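# Hang the cart's duct tape roll on a wall peg

## Task

Pick up the duct tape roll sitting on the top tray of the cart and hang it over the shaft of a wall peg that faces the supply shelving, so that the tip of the peg pokes out through the roll. Then release the roll and back the robot away. The robot must not fall over or finish leaning. The roll has to stay on the peg by itself; if it only stays there because the robot holds it, the job is not done.

## Robot and tools

ROBOT. A Hello Robot Stretch 4, with one arm. It has an omni-wheel base, a mast carrying a lift, and a telescoping arm that reaches straight out from the lift. At the arm's end is a wrist with yaw, pitch and roll joints, then a two-finger gripper. The robot is about 1.6 m tall, and its base rim lies within 0.23 m of the base origin. Cameras: head_camera (top of mast, aimed forward and down; turn the base to look elsewhere), head_left_camera and head_right_camera (fisheyes beside it that look more steeply down and show the base and arm), and wrist_camera (behind the fingers, looking along them, with the fingertips near the bottom of the image).

FRAMES. The base frame sits on the floor under the base centre: x ahead, y to the left, z up. hand_pose is reported in this frame and marks a point between the open fingertips; with all wrist joints at 0 its axes line up with the base frame. The printed hand position may be slightly wrong. The odometry frame is where the base frame was at the start of the scene.

execute_actions. Argument "actions" is a list holding one action, or empty to just read state and images. "cameras" picks which images come back (omitted, null or ["all"] gives all; [] gives none). An action may contain "base", "joints", or both, plus optional "pace" and "contact_limits"; alternatively it is {"end_of_arm": "enable_torque"} on its own. All motions in one action start together.
- base: exactly one key, each a relative move from where the base last reported itself. translate_m: drive straight, metres, -2 to 2, positive forward. strafe_m: sideways, metres, -2 to 2, positive left. rotate_rad: spin in place, radians, -3.2 to 3.2, positive counter-clockwise seen from above.
- joints: absolute targets by name, any subset. lift_m 0 to 1.2 (m); arm_m 0 to 0.55 (m of extension); wrist_yaw_rad -1.134 to 4.276 (0 points ahead, positive turns left, 3.14 tucked back, above 3.4 the arm may block it); wrist_pitch_rad -1.117 to 4.259 (0 level, 1.57 pointing down); wrist_roll_rad -1.117 to 4.259 (0 puts both fingers level, positive turns clockwise viewed from behind); gripper_m -0.038 to 0.141 (fingertip gap in metres; under 0 the tips press together). Targets past a limit are clipped and reported; any other bad value or unknown key rejects the whole call.
- pace: "slow", "default", "fast" or "max". Base speed rises with pace and is reduced when the lift is high.
- contact_limits: only {"arm_m": value}, 0 (gentlest) to 0.75 (firmest), default 0.5; the arm stops if it pushes harder.
Joints or base left out of an action may still be driving toward an earlier target without the status showing it.

wait: "seconds" 0 to 10; nothing new is commanded, and it returns state and images.
zoom_image: "camera" and "region" [x0, y0, x1, y1] in pixels from the top-left, no larger than 504 by 504, on that camera's most recent full image.
read_manual: returns only licence texts; no motion.
finished_scene: "scene" is the current scene's number. It ends the scene for good and reports success, so call it only after releasing the roll and moving clear.

RESULTS. base_status and joint_status tell how each motion ended: "done"; "off_target" (stopped short, may still push); "contact_stop_at_<key>" (hit something; that part goes slack and a slack lift can sag under load); "limit_stop_at_<name>" (a built-in limit; limit_stop_at_tilt means leaning over 6 degrees, with lift, arm and wheels slack; limit_stop_at_own_body means a self-collision was about to happen, likely with the gripper tilted up and rolled); "torque_fault" (a wrist or gripper motor overloaded and went limp; send enable_torque). on_its_own lists things not commanded in this call; "held at" there is the held target, not the actual position. A reported stop cancels the remaining motion calls in that reply. lidar_m: 12 distances in metres, 30-degree sectors counter-clockwise starting dead ahead (4th left, 7th behind, 10th right); "-" means nothing seen or closer than 0.25 m. It misses glass, thin legs and much behind the robot. wrist_depth_mm: 7x7 grid of median depths, 100 to 2000 mm, top-left first. base_odometry counts wheel rotation, so slip shows as travel; if turned_by_wheels and turned_by_imu differ by more than about 0.1 rad, the heading has drifted. base_tilt is in degrees (forward and right positive) with a small fixed bias. motor_effort is percent of maximum, positive toward larger joint values, peak in brackets; readings are noisy. A firm grip shows as a clear gripper effort change when gripper_m is commanded at 0 or above; a carried load moves wrist pitch effort away from 0.

GRIPPING. Command a gripper_m smaller than the roll's width to hold it; going further below pulls it toward the wrist, opening pushes it out. Neither the gripper reading nor "done" proves a hold; check images and effort. If fingertips jam on a surface below, raise the lift. To unfold the wrist at the start, send lift_m 0.4 with wrist_yaw_rad 0.

CAUTIONS. Avoid dropping the roll, slamming, hard collisions or forceful pushes. Turning or driving with over 1 kg held and arm_m above 0.2 can tip the robot, especially at faster paces; steady pushing or pulling with a high gripper is risky too. Keep the robot upright. Something may occasionally nudge loose objects, and the simulation keeps running between calls while the robot holds its last command.

Each tool is called after "Emit:" as name([rows], argument=value, ...), one row to a line, values as JSON.

## Session

I'll start by checking the robot's state and camera views.

Emit:
execute_actions(actions=[])

Scene clock: 0.00 s.
base_odometry: x=+0.000 y=+0.000 heading=+0.000 (m, m, rad; odometry frame)
turned_by_wheels: +0.000 (rad since the last result)
turned_by_imu: +0.000 (rad since the last result)
base_tilt: forward=+0.4 right=+0.5 (deg)
lidar_m: 1.53 1.83 1.83 1.81 1.84 2.05 1.50 1.52 1.83 2.41 2.46 2.19
base_status: not commanded
joint_positions: lift_m=+0.193 arm_m=-0.001 wrist_yaw_rad=+3.192 wrist_pitch_rad=+0.003 wrist_roll_rad=-0.001 gripper_m=+0.057
joint_status: not commanded
motor_effort: lift_m=+19 arm_m=+0 wrist_yaw_rad=-1 wrist_pitch_rad=-6 wrist_roll_rad=-3 gripper_m=-3 wheel_0=+0 wheel_1=+0 wheel_2=+0 (%)
hand_pose: x=-0.1230 y=+0.0726 z=+0.3707 quat_wxyz=(-0.025, -0.001, -0.001, +1.000) (m; base frame)
wrist_depth_mm: - 133 1983 - - - - / - 118 142 1921 - - - / - 118 148 1983 - - - / 123 131 199 1921 - - - / 221 1708 1576 1983 - - - / 1182 1397 195 1576 199 1430 1464 / 917 866 976 554 931 960 976
pictures: head_camera, head_left_camera, head_right_camera, wrist_camera
Images, in order (width x height): head_camera 420x560, head_left_camera 420x672, head_right_camera 420x672, wrist_camera 616x392.

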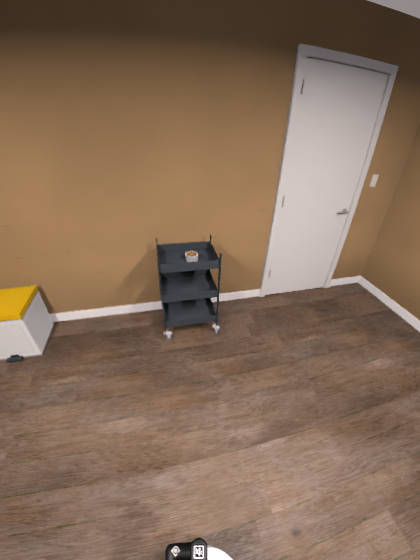

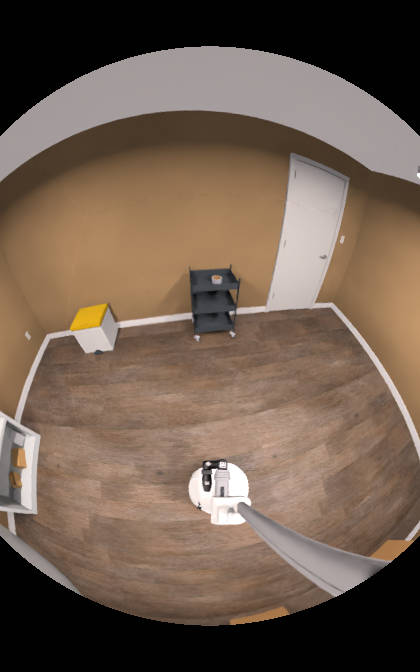

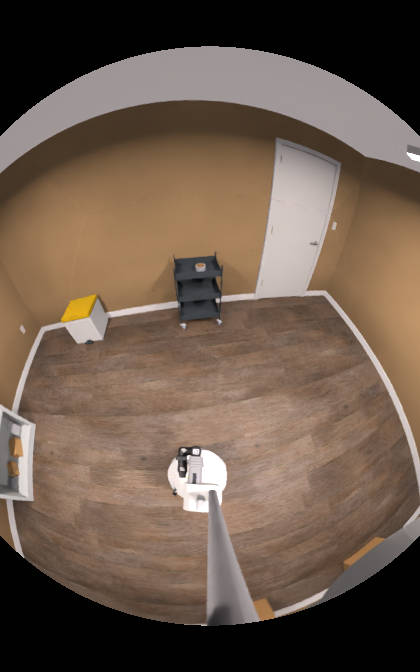

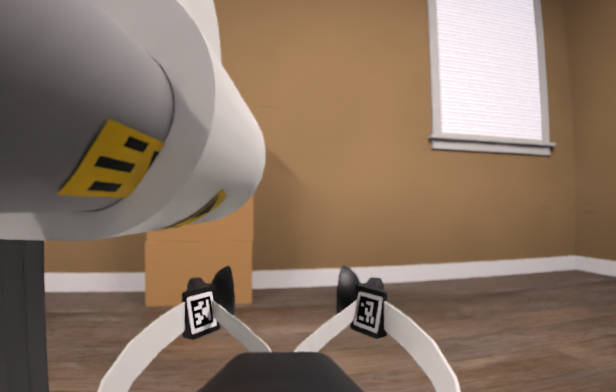

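Emit:
zoom_image(camera="head_camera", region=[140, 220, 240, 350])

Emit:
zoom_image(camera="head_right_camera", region=[250, 100, 420, 400])

Region (140, 220, 240, 350) of head_camera's 420x560 image, scaled by 3.877, with more detail than that image has; it fills the left 388 columns of this view, and the rest is white.

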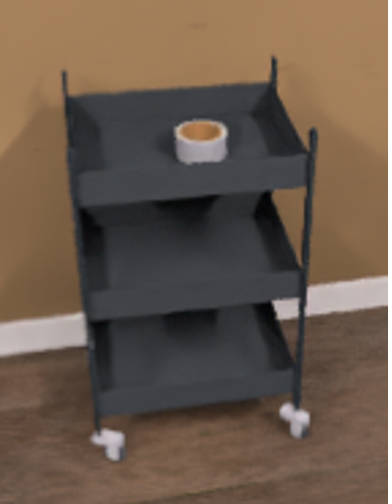

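Region (250, 100, 420, 400) of head_right_camera's 420x672 image, scaled by 1.680, with more detail than that image has; it fills the left 286 columns of this view, and the rest is white.

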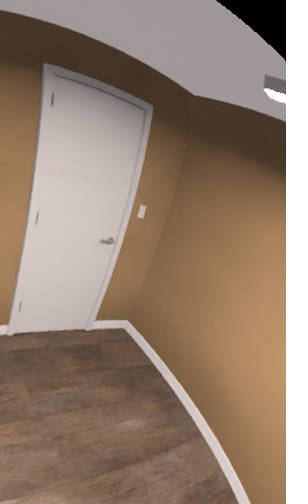

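Emit:
execute_actions([
  {"base": {"rotate_rad": -1.6}, "joints": {"lift_m": 0.95, "wrist_yaw_rad": 0}, "pace": "fast"},
])

Scene clock: 15.33 s.
base_odometry: x=+0.000 y=+0.000 heading=-1.600 (m, m, rad; odometry frame)
turned_by_wheels: -1.600 (rad since the last result)
turned_by_imu: -1.603 (rad since the last result)
base_tilt: forward=+0.4 right=+0.5 (deg)
lidar_m: 2.35 2.45 2.23 1.54 1.89 1.87 1.83 1.83 2.08 1.49 1.48 1.86
base_status: done
joint_positions: lift_m=+0.950 arm_m=-0.001 wrist_yaw_rad=+0.000 wrist_pitch_rad=+0.003 wrist_roll_rad=-0.001 gripper_m=+0.057
joint_status: all done
motor_effort: lift_m=+22(24) arm_m=+0(0) wrist_yaw_rad=-2(8) wrist_pitch_rad=-6(6) wrist_roll_rad=-1(0) gripper_m=-1(1) wheel_0=+1(4) wheel_1=+0(10) wheel_2=+0(8) (%)
hand_pose: x=+0.4581 y=-0.0873 z=+1.1272 quat_wxyz=(+1.000, -0.001, +0.001, +0.000) (m; base frame)
wrist_depth_mm: 1983 - - - - - 1808 / 1921 - - - - - 1708 / 1863 - - - - - 1808 / 1921 - - - - - 1708 / 1863 - - - - - 1756 / 1863 - 195 - 199 - 1430 / 1921 1983 - - - - 1397
pictures: head_camera, head_left_camera, head_right_camera, wrist_camera
Images, in order (width x height): head_camera 420x560, head_left_camera 420x672, head_right_camera 420x672, wrist_camera 616x392.

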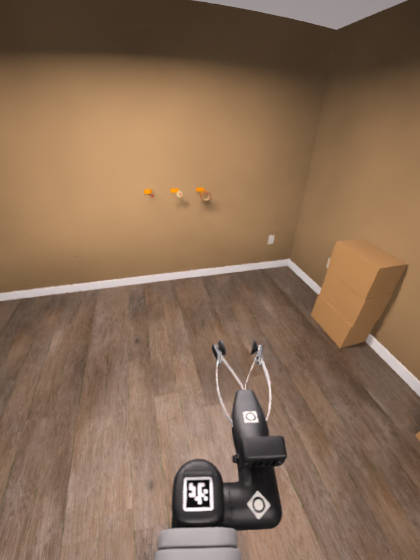

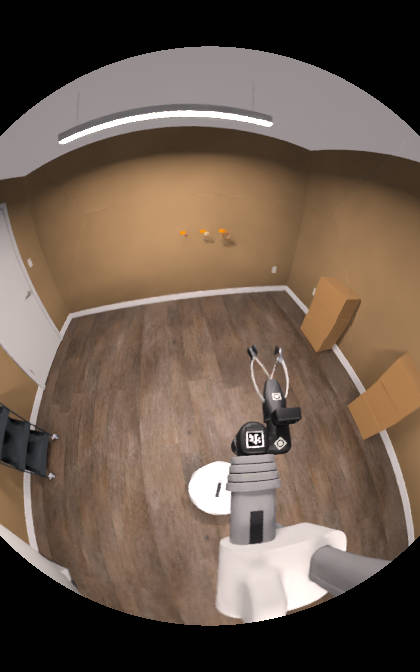

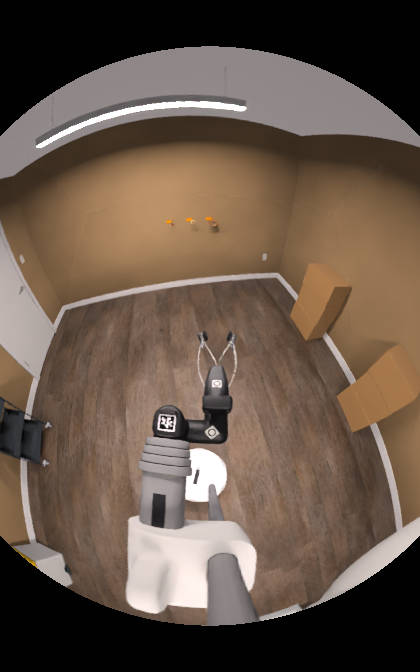

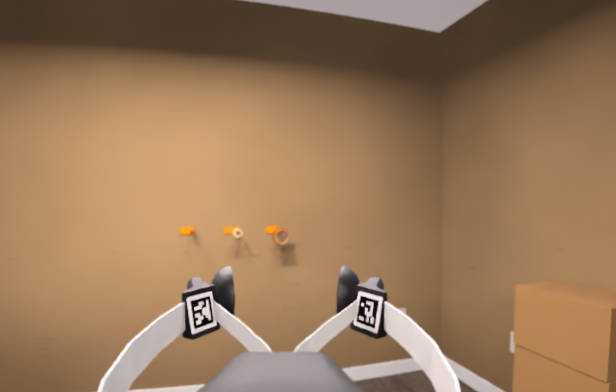

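There are three pegs. I'll zoom in on them.

Emit:
zoom_image(camera="head_camera", region=[130, 160, 230, 230])

Emit:
zoom_image(camera="wrist_camera", region=[160, 200, 320, 280])

Region (130, 160, 230, 230) of head_camera's 420x560 image, scaled by 5.040, with more detail than that image has; it fills the top 353 rows of this view, and the rest is white.

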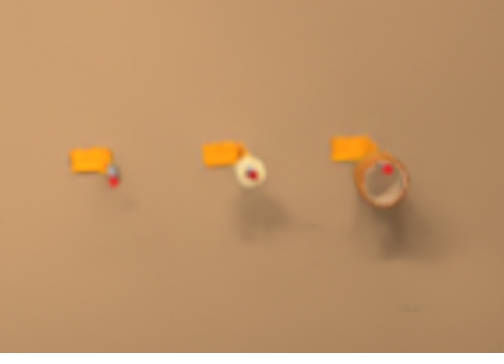

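Region (160, 200, 320, 280) of wrist_camera's 616x392 image, scaled by 3.150.

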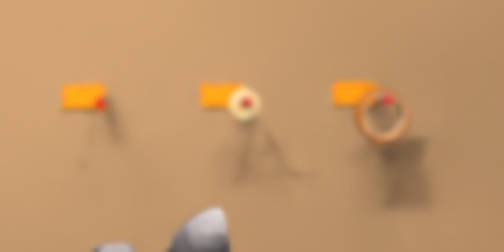

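Emit:
execute_actions([
  {"base": {"rotate_rad": 1.70}, "joints": {"lift_m": 1.0, "gripper_m": 0.135, "wrist_pitch_rad": 0.6}, "pace": "fast"},
])

Scene clock: 68.23 s.
base_odometry: x=+0.000 y=+0.000 heading=+0.100 (m, m, rad; odometry frame)
turned_by_wheels: +1.700 (rad since the last result)
turned_by_imu: +1.708 (rad since the last result)
base_tilt: forward=+0.6 right=+0.5 (deg)
lidar_m: 1.54 1.84 1.97 1.84 1.84 1.96 1.49 1.53 1.95 2.31 2.49 2.14
base_status: done
joint_positions: lift_m=+1.000 arm_m=-0.001 wrist_yaw_rad=+0.000 wrist_pitch_rad=+0.602 wrist_roll_rad=-0.001 gripper_m=+0.135
joint_status: all done
motor_effort: lift_m=+21(25) arm_m=+0(0) wrist_yaw_rad=-1(2) wrist_pitch_rad=-4(2) wrist_roll_rad=-2(3) gripper_m=+0(2) wheel_0=-2(2) wheel_1=-2(7) wheel_2=-1(9) (%)
hand_pose: x=+0.4074 y=-0.0874 z=+1.0147 quat_wxyz=(+0.955, -0.001, +0.296, +0.000) (m; base frame)
wrist_depth_mm: 1430 1464 1576 1618 1618 1708 1708 / 1537 1576 1576 1576 1756 1808 1808 / 1661 1708 1808 1756 1983 - - / 1808 1921 1921 1863 - - - / 1661 1708 1708 1661 1756 1808 1756 / 1397 196 1499 1499 200 1397 1499 / 1229 1182 1255 141 1255 1281 1308
pictures: head_camera, head_left_camera, head_right_camera, wrist_camera
Images, in order (width x height): head_camera 420x560, head_left_camera 420x672, head_right_camera 420x672, wrist_camera 616x392.

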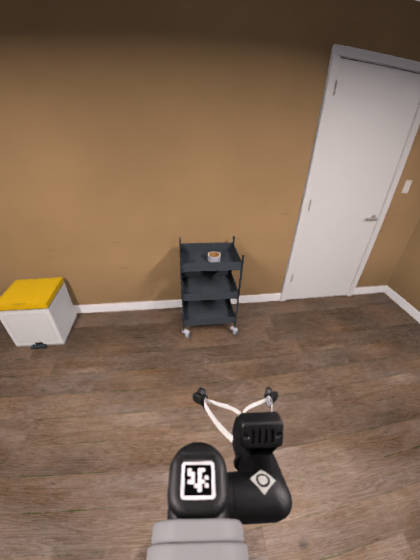

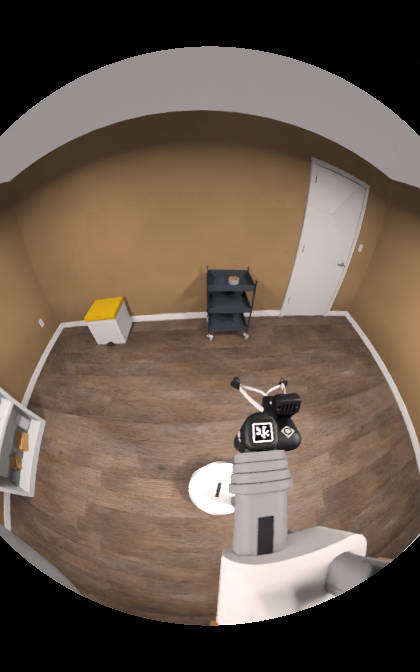

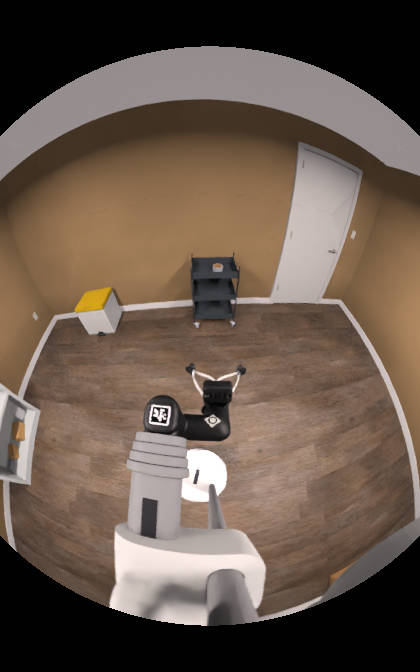

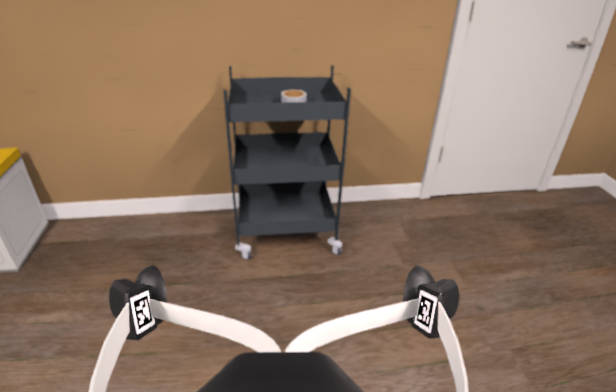

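Emit:
execute_actions([
  {"base": {"translate_m": 0.95}, "joints": {"lift_m": 1.05, "wrist_pitch_rad": 0.9}, "pace": "fast"},
])

Scene clock: 81.70 s.
base_odometry: x=+0.945 y=+0.095 heading=+0.100 (m, m, rad; odometry frame)
turned_by_wheels: +0.000 (rad since the last result)
turned_by_imu: +0.004 (rad since the last result)
base_tilt: forward=+0.5 right=+0.5 (deg)
lidar_m: 0.59 1.02 1.24 2.41 2.02 2.99 2.45 2.64 2.53 2.35 1.61 0.62
base_status: done
joint_positions: lift_m=+1.050 arm_m=-0.001 wrist_yaw_rad=+0.000 wrist_pitch_rad=+0.901 wrist_roll_rad=-0.001 gripper_m=+0.135
joint_status: all done
motor_effort: lift_m=+22(22) arm_m=+0(0) wrist_yaw_rad=-1(1) wrist_pitch_rad=-3(3) wrist_roll_rad=-1(3) gripper_m=-2(1) wheel_0=+1(3) wheel_1=+2(5) wheel_2=+0(10) (%)
hand_pose: x=+0.3486 y=-0.0874 z=+1.0017 quat_wxyz=(+0.900, -0.001, +0.436, +0.000) (m; base frame)
wrist_depth_mm: 707 741 768 788 831 842 878 / 788 820 820 854 931 991 960 / 904 917 798 798 1025 1118 1138 / 1042 1060 699 699 707 1336 1464 / 1255 1281 891 904 960 1430 1430 / 1205 196 809 866 198 1255 1281 / 1118 1118 1098 142 1138 1138 1160
pictures: head_camera, head_left_camera, head_right_camera, wrist_camera
Images, in order (width x height): head_camera 420x560, head_left_camera 420x672, head_right_camera 420x672, wrist_camera 616x392.

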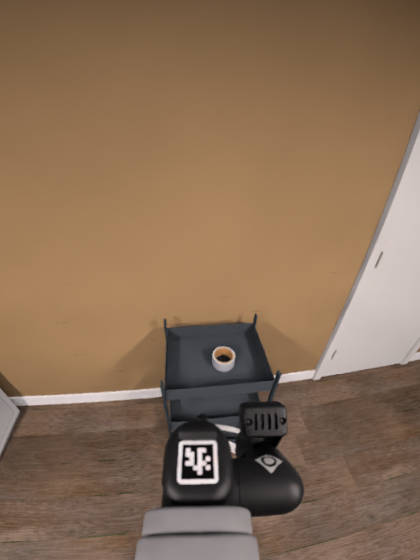

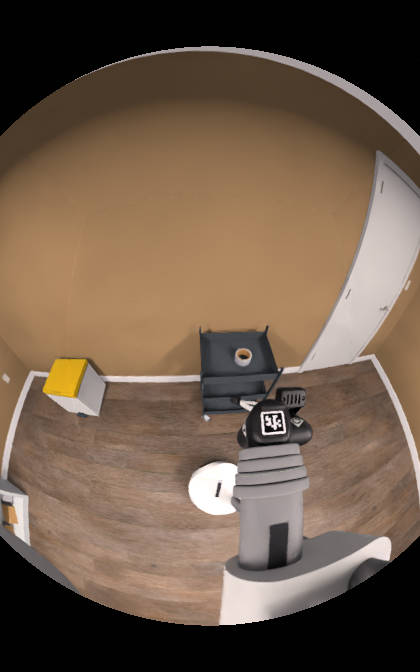

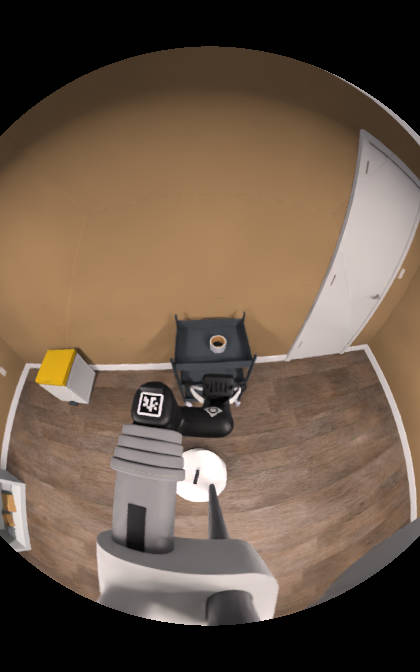

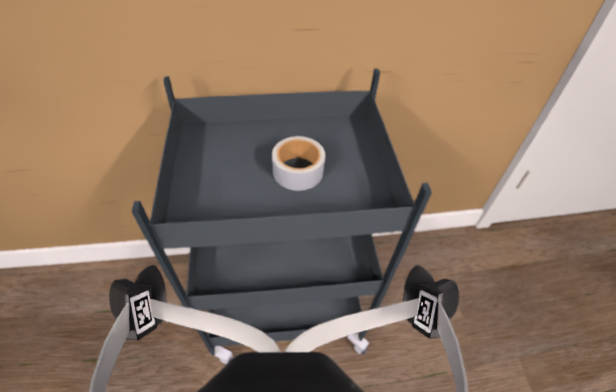

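Emit:
execute_actions([
  {"base": {"translate_m": 0.15}, "joints": {"lift_m": 1.0, "wrist_pitch_rad": 1.57, "arm_m": 0.39}},
])

Scene clock: 105.00 s.
base_odometry: x=+1.095 y=+0.110 heading=+0.100 (m, m, rad; odometry frame)
turned_by_wheels: +0.000 (rad since the last result)
turned_by_imu: +0.002 (rad since the last result)
base_tilt: forward=+0.4 right=+0.3 (deg)
lidar_m: 0.44 0.43 1.11 1.23 2.07 2.50 2.60 2.78 2.52 2.33 1.38 0.48
base_status: done
joint_positions: lift_m=+1.000 arm_m=+0.389 wrist_yaw_rad=+0.000 wrist_pitch_rad=+1.570 wrist_roll_rad=-0.001 gripper_m=+0.135
joint_status: all done
motor_effort: lift_m=+14(20) arm_m=+8(9) wrist_yaw_rad=-1(0) wrist_pitch_rad=+1(1) wrist_roll_rad=-2(1) gripper_m=+0(1) wheel_0=+0(7) wheel_1=+1(5) wheel_2=+2(10) (%)
hand_pose: x=+0.5598 y=-0.0874 z=+0.8901 quat_wxyz=(+0.707, -0.001, +0.707, +0.001) (m; base frame)
wrist_depth_mm: 452 492 504 508 488 609 668 / 407 439 445 449 455 866 991 / 831 436 442 452 452 1118 1138 / 1078 439 442 449 449 1138 1138 / 1042 436 442 449 449 1118 1138 / 1060 196 436 445 198 442 1118 / 1060 399 399 142 1078 1138 1118
pictures: head_camera, head_left_camera, head_right_camera, wrist_camera
Images, in order (width x height): head_camera 420x560, head_left_camera 420x672, head_right_camera 420x672, wrist_camera 616x392.

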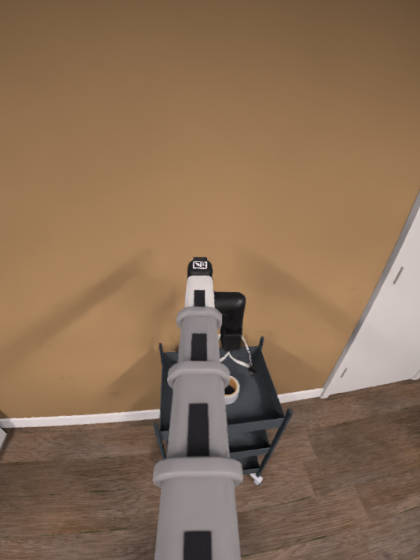

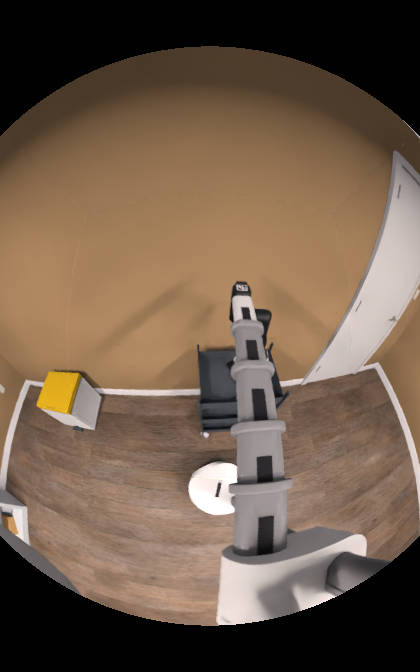

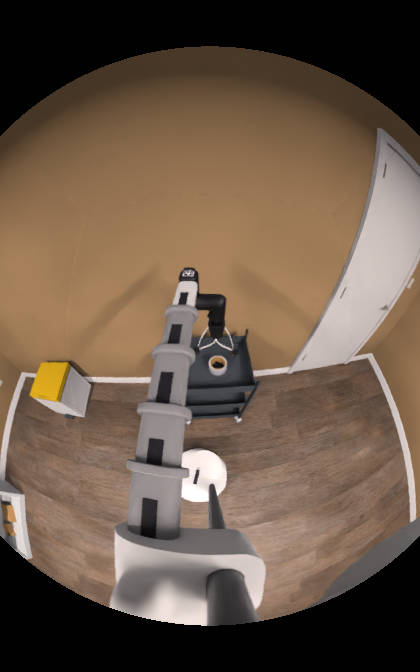

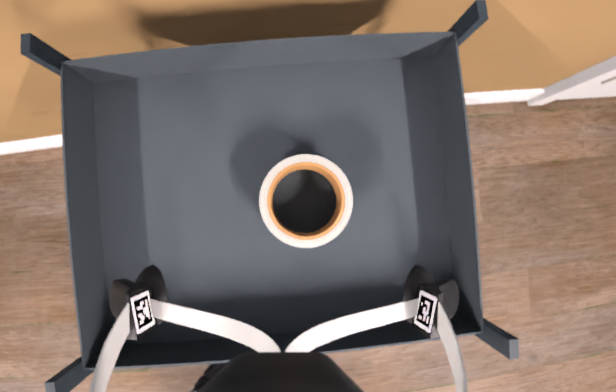

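Emit:
execute_actions([
  {"base": {"strafe_m": -0.019}, "joints": {"lift_m": 0.88, "arm_m": 0.422, "gripper_m": 0.141}},
], cameras=["wrist_camera", "head_right_camera"])

Scene clock: 117.30 s.
base_odometry: x=+1.096 y=+0.091 heading=+0.100 (m, m, rad; odometry frame)
turned_by_wheels: +0.000 (rad since the last result)
turned_by_imu: +0.002 (rad since the last result)
base_tilt: forward=+0.5 right=+0.4 (deg)
lidar_m: 0.43 0.45 1.11 1.24 2.07 3.13 2.58 2.76 2.48 2.30 1.38 0.48
base_status: done
joint_positions: lift_m=+0.880 arm_m=+0.421 wrist_yaw_rad=+0.000 wrist_pitch_rad=+1.570 wrist_roll_rad=-0.001 gripper_m=+0.141
joint_status: all done
motor_effort: lift_m=+14(15) arm_m=+8(9) wrist_yaw_rad=-1(2) wrist_pitch_rad=+1(1) wrist_roll_rad=+1(0) gripper_m=-2(2) wheel_0=+0(8) wheel_1=-1(8) wheel_2=+1(1) (%)
hand_pose: x=+0.5918 y=-0.0874 z=+0.7701 quat_wxyz=(+0.707, -0.001, +0.707, +0.001) (m; base frame)
wrist_depth_mm: 279 286 291 304 315 310 591 / 319 322 325 329 334 327 891 / 320 322 325 327 332 336 1042 / 315 322 325 325 332 324 1025 / 317 320 322 324 329 332 1025 / 314 191 320 304 211 293 1008 / 317 317 320 144 327 315 991
pictures: head_right_camera, wrist_camera
Images, in order (width x height): head_right_camera 420x672, wrist_camera 616x392.

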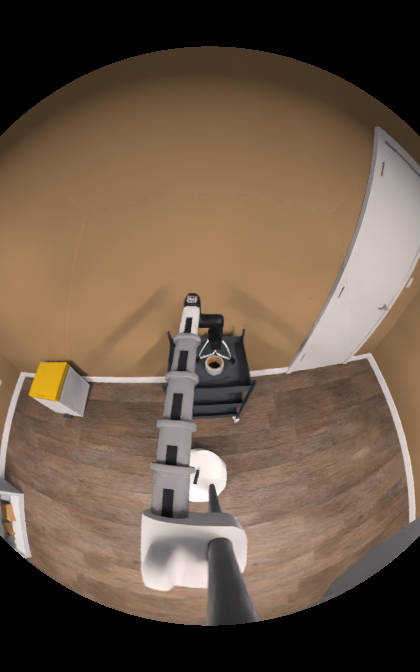

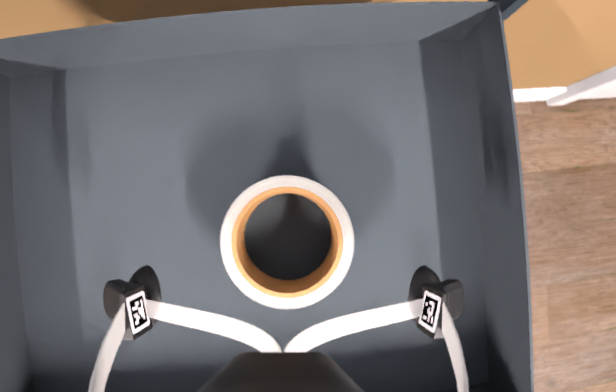

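Emit:
execute_actions([
  {"joints": {"lift_m": 0.825, "arm_m": 0.434}},
], cameras=["wrist_camera", "head_right_camera"])

Scene clock: 143.07 s.
base_odometry: x=+1.096 y=+0.091 heading=+0.100 (m, m, rad; odometry frame)
turned_by_wheels: +0.000 (rad since the last result)
turned_by_imu: +0.002 (rad since the last result)
base_tilt: forward=+0.5 right=+0.4 (deg)
lidar_m: 0.43 0.45 1.12 1.24 2.09 3.12 2.59 2.77 2.48 2.31 1.36 0.47
base_status: not commanded
joint_positions: lift_m=+0.825 arm_m=+0.433 wrist_yaw_rad=+0.000 wrist_pitch_rad=+1.570 wrist_roll_rad=-0.001 gripper_m=+0.141
joint_status: all done
motor_effort: lift_m=+14(15) arm_m=+8(8) wrist_yaw_rad=-1(1) wrist_pitch_rad=+0(1) wrist_roll_rad=-1(1) gripper_m=+0(1) wheel_0=+0(0) wheel_1=-1(1) wheel_2=+0(1) (%)
hand_pose: x=+0.6037 y=-0.0874 z=+0.7151 quat_wxyz=(+0.707, -0.001, +0.707, +0.001) (m; base frame)
wrist_depth_mm: 237 248 265 272 279 276 234 / 266 268 271 274 276 279 233 / 264 267 271 274 277 277 243 / 264 268 268 272 277 278 243 / 264 266 267 271 274 278 242 / 263 192 230 251 212 277 244 / 263 264 266 145 273 276 244
pictures: head_right_camera, wrist_camera
Images, in order (width x height): head_right_camera 420x672, wrist_camera 616x392.

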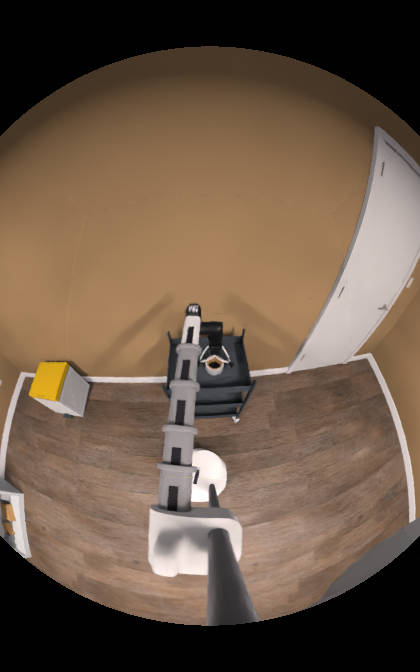

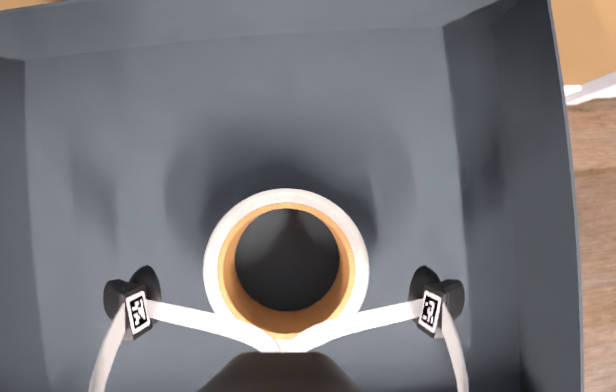

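Emit:
execute_actions([
  {"joints": {"lift_m": 0.811, "arm_m": 0.439}},
], cameras=["wrist_camera", "head_right_camera"])

Scene clock: 151.83 s.
base_odometry: x=+1.096 y=+0.091 heading=+0.100 (m, m, rad; odometry frame)
turned_by_wheels: +0.000 (rad since the last result)
turned_by_imu: +0.001 (rad since the last result)
base_tilt: forward=+0.5 right=+0.3 (deg)
lidar_m: 0.43 0.46 1.12 1.27 2.08 3.15 2.59 2.77 2.49 2.30 1.38 0.47
base_status: not commanded
joint_positions: lift_m=+0.811 arm_m=+0.438 wrist_yaw_rad=+0.000 wrist_pitch_rad=+1.570 wrist_roll_rad=-0.001 gripper_m=+0.141
joint_status: all done
motor_effort: lift_m=+14(15) arm_m=+8(8) wrist_yaw_rad=-1(1) wrist_pitch_rad=+1(1) wrist_roll_rad=+0(1) gripper_m=+0(1) wheel_0=+0(0) wheel_1=-1(1) wheel_2=+0(1) (%)
hand_pose: x=+0.6087 y=-0.0874 z=+0.7011 quat_wxyz=(+0.707, +0.000, +0.707, +0.000) (m; base frame)
wrist_depth_mm: 229 237 254 259 265 265 - / 252 255 256 262 263 265 224 / 251 254 256 258 263 265 231 / 251 253 255 257 262 264 236 / 250 252 255 256 262 264 239 / 248 190 228 256 211 262 242 / 248 251 253 144 259 262 243
pictures: head_right_camera, wrist_camera
Images, in order (width x height): head_right_camera 420x672, wrist_camera 616x392.

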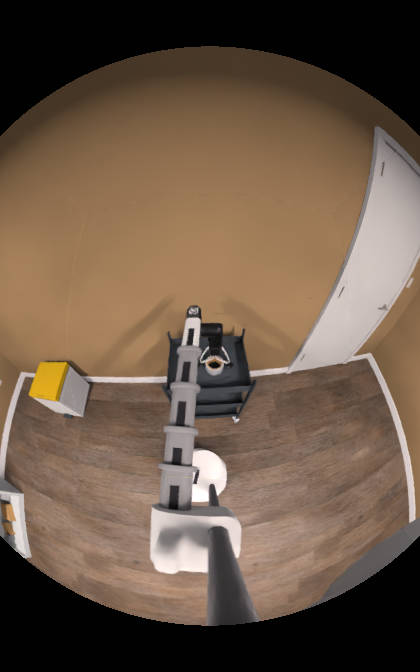

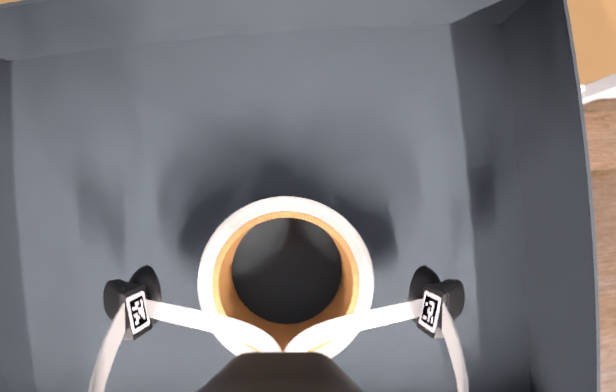

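Emit:
execute_actions([
  {"joints": {"gripper_m": 0.045}},
], cameras=["wrist_camera", "head_right_camera"])

Scene clock: 158.63 s.
base_odometry: x=+1.096 y=+0.091 heading=+0.100 (m, m, rad; odometry frame)
turned_by_wheels: +0.000 (rad since the last result)
turned_by_imu: +0.002 (rad since the last result)
base_tilt: forward=+0.4 right=+0.5 (deg)
lidar_m: 0.43 0.45 1.14 1.24 2.09 3.14 2.59 2.76 2.48 2.30 1.37 0.48
base_status: not commanded
joint_positions: lift_m=+0.811 arm_m=+0.438 wrist_yaw_rad=+0.000 wrist_pitch_rad=+1.570 wrist_roll_rad=-0.001 gripper_m=+0.045
joint_status: all done
motor_effort: lift_m=+14(14) arm_m=+8(8) wrist_yaw_rad=-1(1) wrist_pitch_rad=+1(0) wrist_roll_rad=-1(1) gripper_m=-17(19) wheel_0=+0(0) wheel_1=+0(1) wheel_2=+1(1) (%)
hand_pose: x=+0.6087 y=-0.0874 z=+0.7010 quat_wxyz=(+0.707, +0.000, +0.707, +0.000) (m; base frame)
wrist_depth_mm: 230 238 255 259 263 266 - / 253 254 257 260 262 264 226 / 252 252 257 260 262 263 230 / 250 252 255 256 262 263 236 / 249 252 255 257 260 265 240 / 250 181 200 255 190 264 244 / 248 251 202 160 259 262 244
pictures: head_right_camera, wrist_camera
Images, in order (width x height): head_right_camera 420x672, wrist_camera 616x392.

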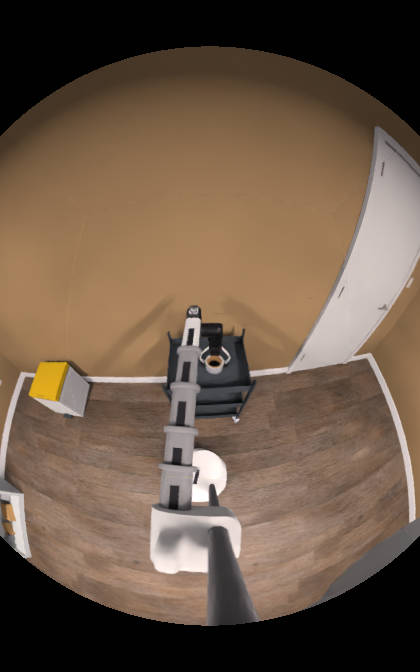

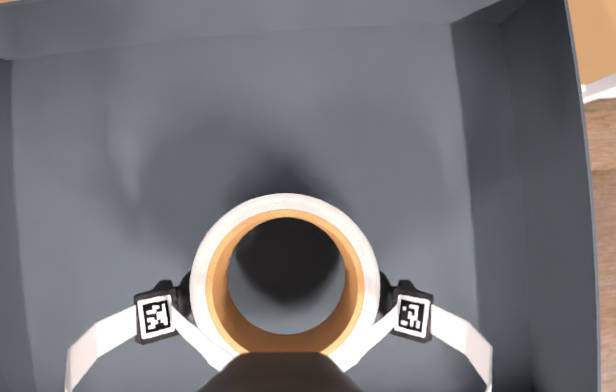

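Emit:
execute_actions([
  {"joints": {"lift_m": 0.96}},
], cameras=["wrist_camera", "head_right_camera"])

Scene clock: 162.87 s.
base_odometry: x=+1.096 y=+0.091 heading=+0.100 (m, m, rad; odometry frame)
turned_by_wheels: +0.000 (rad since the last result)
turned_by_imu: +0.002 (rad since the last result)
base_tilt: forward=+0.4 right=+0.4 (deg)
lidar_m: 0.44 0.44 1.11 1.25 2.09 3.13 2.59 2.75 2.50 2.31 1.36 0.46
base_status: not commanded
joint_positions: lift_m=+0.960 arm_m=+0.438 wrist_yaw_rad=+0.000 wrist_pitch_rad=+1.570 wrist_roll_rad=-0.001 gripper_m=+0.045
joint_status: all done
motor_effort: lift_m=+23(22) arm_m=+8(8) wrist_yaw_rad=-1(1) wrist_pitch_rad=+1(1) wrist_roll_rad=-1(2) gripper_m=-17(19) wheel_0=+0(0) wheel_1=-1(1) wheel_2=+0(0) (%)
hand_pose: x=+0.6087 y=-0.0874 z=+0.8493 quat_wxyz=(+0.707, +0.000, +0.707, +0.000) (m; base frame)
wrist_depth_mm: 392 413 445 473 504 492 559 / 449 402 407 410 410 707 842 / 387 402 404 404 413 1098 1098 / 387 397 402 404 407 1118 1098 / 375 397 399 404 410 1060 1118 / 364 181 200 402 190 1078 1098 / 336 394 200 161 404 404 1098
pictures: head_right_camera, wrist_camera
Images, in order (width x height): head_right_camera 420x672, wrist_camera 616x392.

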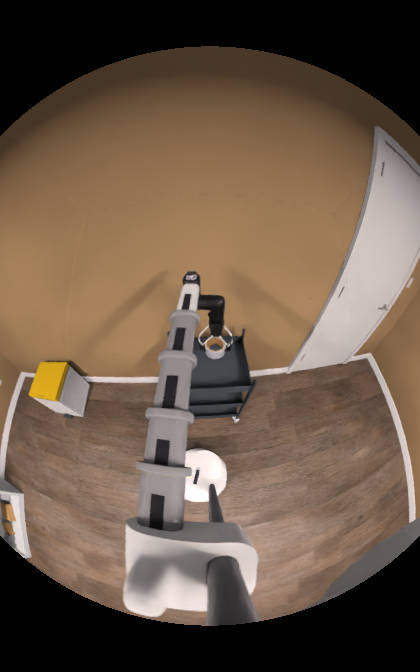

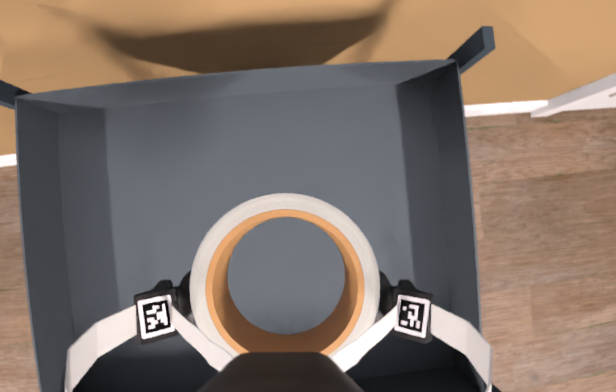

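Emit:
execute_actions([
  {"base": {"translate_m": -0.1}, "joints": {"arm_m": 0.02, "lift_m": 0.98}, "pace": "fast"},
], cameras=["wrist_camera", "head_right_camera"])

Emit:
execute_actions([
  {"base": {"rotate_rad": -2.1}, "pace": "fast"},
], cameras=["wrist_camera", "head_camera"])

Scene clock: 225.90 s.
base_odometry: x=+0.997 y=+0.081 heading=+0.100 (m, m, rad; odometry frame)
turned_by_wheels: +0.000 (rad since the last result)
turned_by_imu: +0.002 (rad since the last result)
base_tilt: forward=+0.3 right=+0.2 (deg)
lidar_m: 0.54 0.53 1.24 1.52 2.05 3.05 2.50 2.69 2.48 2.32 1.50 0.58
base_status: done
joint_positions: lift_m=+0.980 arm_m=+0.021 wrist_yaw_rad=+0.000 wrist_pitch_rad=+1.570 wrist_roll_rad=-0.001 gripper_m=+0.045
joint_status: all done
motor_effort: lift_m=+22(25) arm_m=-8(10) wrist_yaw_rad=+0(2) wrist_pitch_rad=+0(3) wrist_roll_rad=-1(3) gripper_m=-17(19) wheel_0=+1(7) wheel_1=-1(7) wheel_2=-2(10) (%)
hand_pose: x=+0.1924 y=-0.0874 z=+0.8694 quat_wxyz=(+0.707, +0.000, +0.707, +0.000) (m; base frame)
wrist_depth_mm: 1042 1042 691 691 1098 1118 1160 / 1078 1078 960 1098 1098 1118 1118 / 1060 1078 1078 1078 1098 1160 1118 / 1078 1078 1078 1098 1078 1098 1118 / 1042 1078 866 878 1098 1138 1118 / 1042 180 200 878 186 1118 1118 / 1025 1042 200 161 1078 1118 1138
pictures: head_right_camera, wrist_camera
Images, in order (width x height): head_right_camera 420x672, wrist_camera 616x392.

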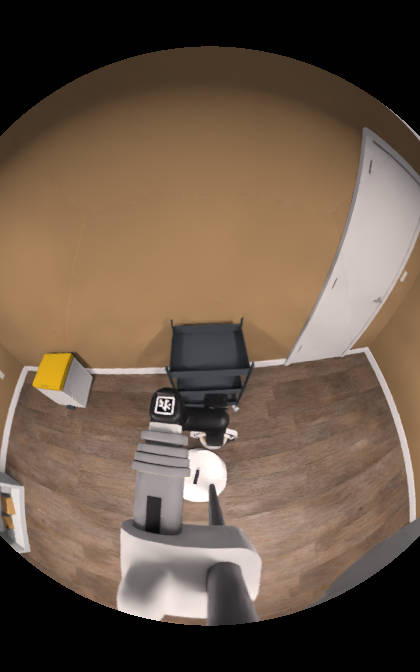

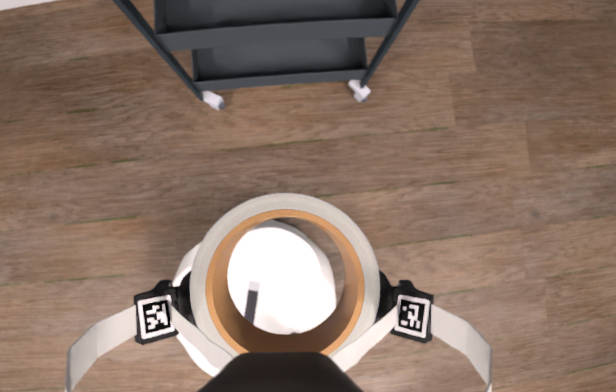

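Scene clock: 228.43 s.
base_odometry: x=+0.997 y=+0.081 heading=-2.000 (m, m, rad; odometry frame)
turned_by_wheels: -2.100 (rad since the last result)
turned_by_imu: -2.106 (rad since the last result)
base_tilt: forward=+0.5 right=+0.4 (deg)
lidar_m: 2.51 2.32 1.52 0.59 0.54 0.53 1.23 1.51 2.05 3.04 2.48 2.68
base_status: done
joint_positions: lift_m=+0.980 arm_m=+0.021 wrist_yaw_rad=+0.000 wrist_pitch_rad=+1.570 wrist_roll_rad=-0.001 gripper_m=+0.045
joint_status: not commanded
motor_effort: lift_m=+22(22) arm_m=-8(8) wrist_yaw_rad=+0(0) wrist_pitch_rad=+1(0) wrist_roll_rad=-1(2) gripper_m=-17(17) wheel_0=+2(4) wheel_1=+0(7) wheel_2=+0(8) (%)
hand_pose: x=+0.1925 y=-0.0874 z=+0.8694 quat_wxyz=(+0.707, +0.000, +0.707, +0.000) (m; base frame)
wrist_depth_mm: 1060 1078 1078 1098 1098 1138 1160 / 1042 1078 1078 1098 1098 1138 1118 / 1060 1060 1078 1060 1098 1118 1138 / 1025 1060 1078 1078 1098 1098 1118 / 1060 1042 854 866 1098 1118 1138 / 1060 181 200 854 186 1118 1118 / 891 1042 200 160 1098 1118 1098
pictures: head_camera, wrist_camera
Images, in order (width x height): head_camera 420x560, wrist_camera 616x392.

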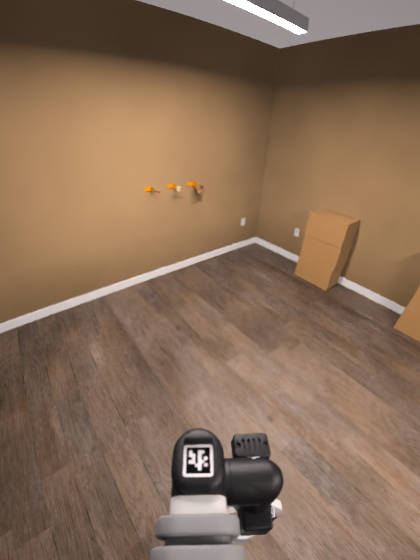

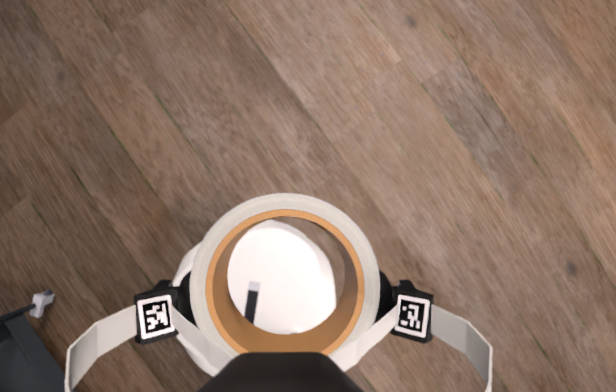

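Emit:
execute_actions([
  {"base": {"translate_m": 1.72}, "joints": {"wrist_pitch_rad": 0.0, "lift_m": 0.78}, "pace": "fast"},
], cameras=["wrist_camera", "head_camera", "head_left_camera"])

Scene clock: 241.87 s.
base_odometry: x=+0.282 y=-1.483 heading=-2.000 (m, m, rad; odometry frame)
turned_by_wheels: +0.000 (rad since the last result)
turned_by_imu: +0.006 (rad since the last result)
base_tilt: forward=+0.5 right=+0.3 (deg)
lidar_m: 0.88 0.79 0.96 1.20 1.94 1.87 2.02 3.34 2.89 1.92 1.47 1.55
base_status: done
joint_positions: lift_m=+0.780 arm_m=+0.021 wrist_yaw_rad=+0.000 wrist_pitch_rad=+0.004 wrist_roll_rad=-0.001 gripper_m=+0.045
joint_status: all done
motor_effort: lift_m=+15(19) arm_m=-7(7) wrist_yaw_rad=+0(0) wrist_pitch_rad=-11(18) wrist_roll_rad=-1(1) gripper_m=-19(19) wheel_0=+1(5) wheel_1=+0(6) wheel_2=+1(9) (%)
hand_pose: x=+0.4807 y=-0.0874 z=+0.9572 quat_wxyz=(+1.000, -0.001, +0.002, +0.000) (m; base frame)
wrist_depth_mm: 640 723 842 1008 1281 1499 1336 / 640 723 842 1025 1255 1430 1281 / 640 715 854 1008 1255 1537 1281 / 634 723 798 960 1281 1499 1281 / 647 723 788 991 1281 1464 1255 / 634 180 201 931 187 1430 1308 / 615 732 200 161 1255 1464 1308
pictures: head_camera, head_left_camera, wrist_camera
Images, in order (width x height): head_camera 420x560, head_left_camera 420x672, wrist_camera 616x392.

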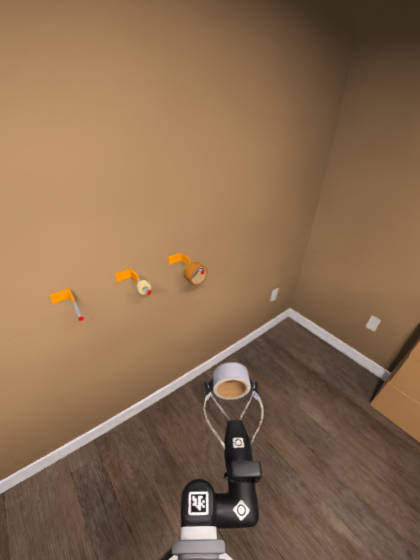

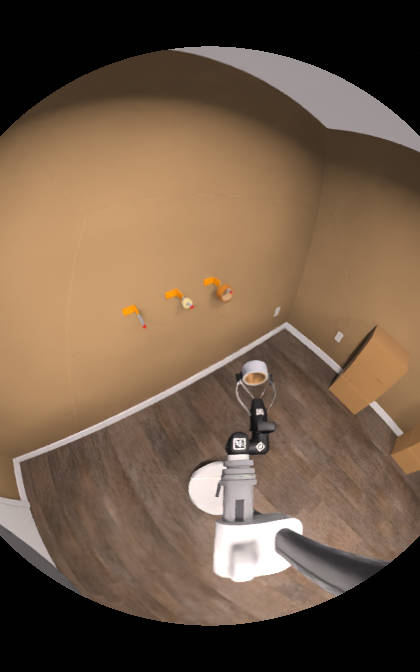

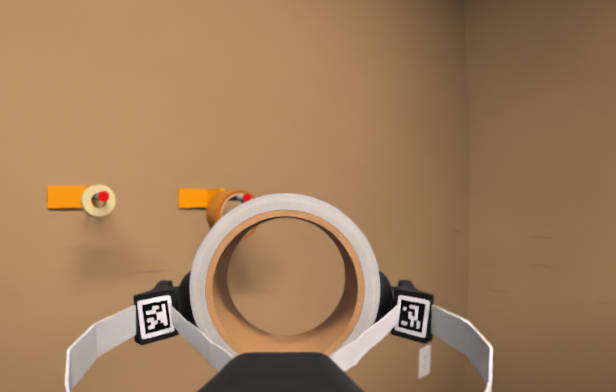

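Emit:
execute_actions([
  {"base": {"rotate_rad": 0.63}, "pace": "fast"},
], cameras=["wrist_camera", "head_camera", "head_left_camera"])

Scene clock: 247.87 s.
base_odometry: x=+0.282 y=-1.484 heading=-1.370 (m, m, rad; odometry frame)
turned_by_wheels: +0.630 (rad since the last result)
turned_by_imu: +0.634 (rad since the last result)
base_tilt: forward=+0.4 right=+0.3 (deg)
lidar_m: 0.78 0.96 1.34 1.97 1.86 2.79 3.95 2.12 1.53 1.46 1.35 0.86
base_status: done
joint_positions: lift_m=+0.780 arm_m=+0.021 wrist_yaw_rad=+0.000 wrist_pitch_rad=+0.004 wrist_roll_rad=-0.001 gripper_m=+0.045
joint_status: not commanded
motor_effort: lift_m=+15(15) arm_m=-7(7) wrist_yaw_rad=-2(3) wrist_pitch_rad=-11(11) wrist_roll_rad=-1(1) gripper_m=-18(17) wheel_0=-1(6) wheel_1=+0(6) wheel_2=+0(6) (%)
hand_pose: x=+0.4807 y=-0.0873 z=+0.9572 quat_wxyz=(+1.000, -0.001, +0.002, +0.000) (m; base frame)
wrist_depth_mm: 661 668 676 699 699 707 723 / 668 668 676 699 691 707 715 / 654 676 676 676 699 707 715 / 654 676 676 676 683 699 715 / 654 661 668 668 691 699 715 / 661 181 202 683 186 707 723 / 647 668 201 160 691 699 707
pictures: head_camera, head_left_camera, wrist_camera
Images, in order (width x height): head_camera 420x560, head_left_camera 420x672, wrist_camera 616x392.

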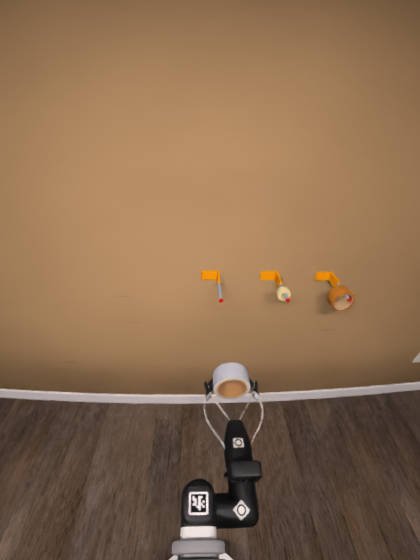

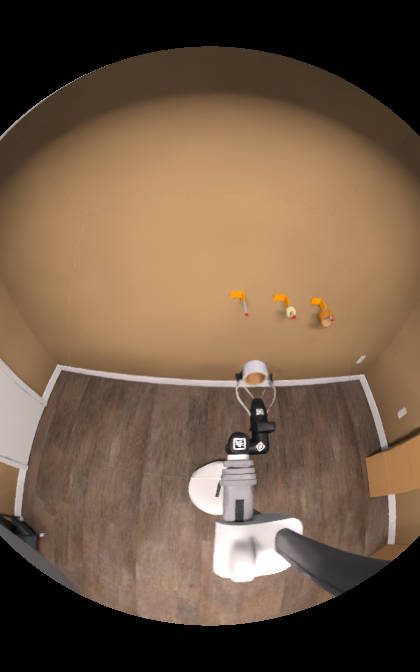

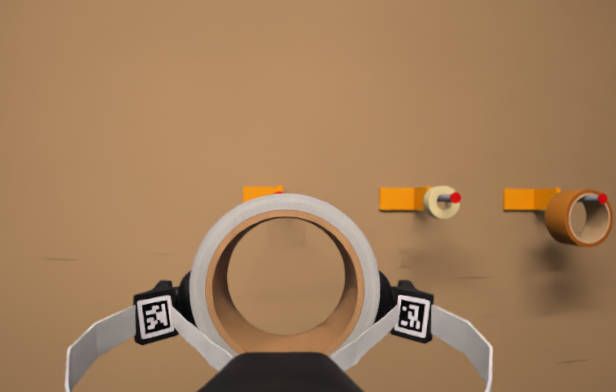

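Emit:
zoom_image(camera="wrist_camera", region=[220, 160, 360, 240])

Emit:
zoom_image(camera="head_camera", region=[180, 250, 380, 410])

Region (220, 160, 360, 240) of wrist_camera's 616x392 image, scaled by 3.600; it fills the top 288 rows of this view, and the rest is white.

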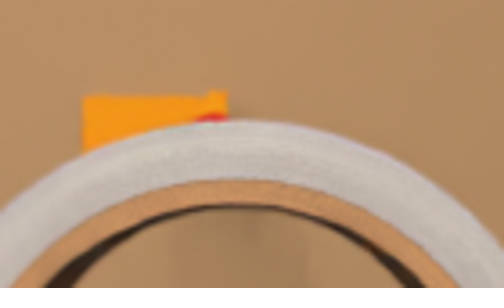

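Region (180, 250, 380, 410) of head_camera's 420x560 image, scaled by 2.520, with more detail than that image has; it fills the top 403 rows of this view, and the rest is white.

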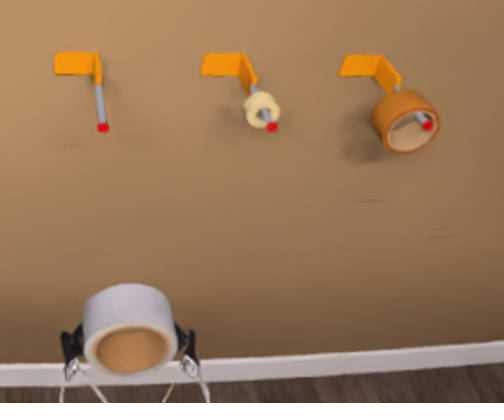

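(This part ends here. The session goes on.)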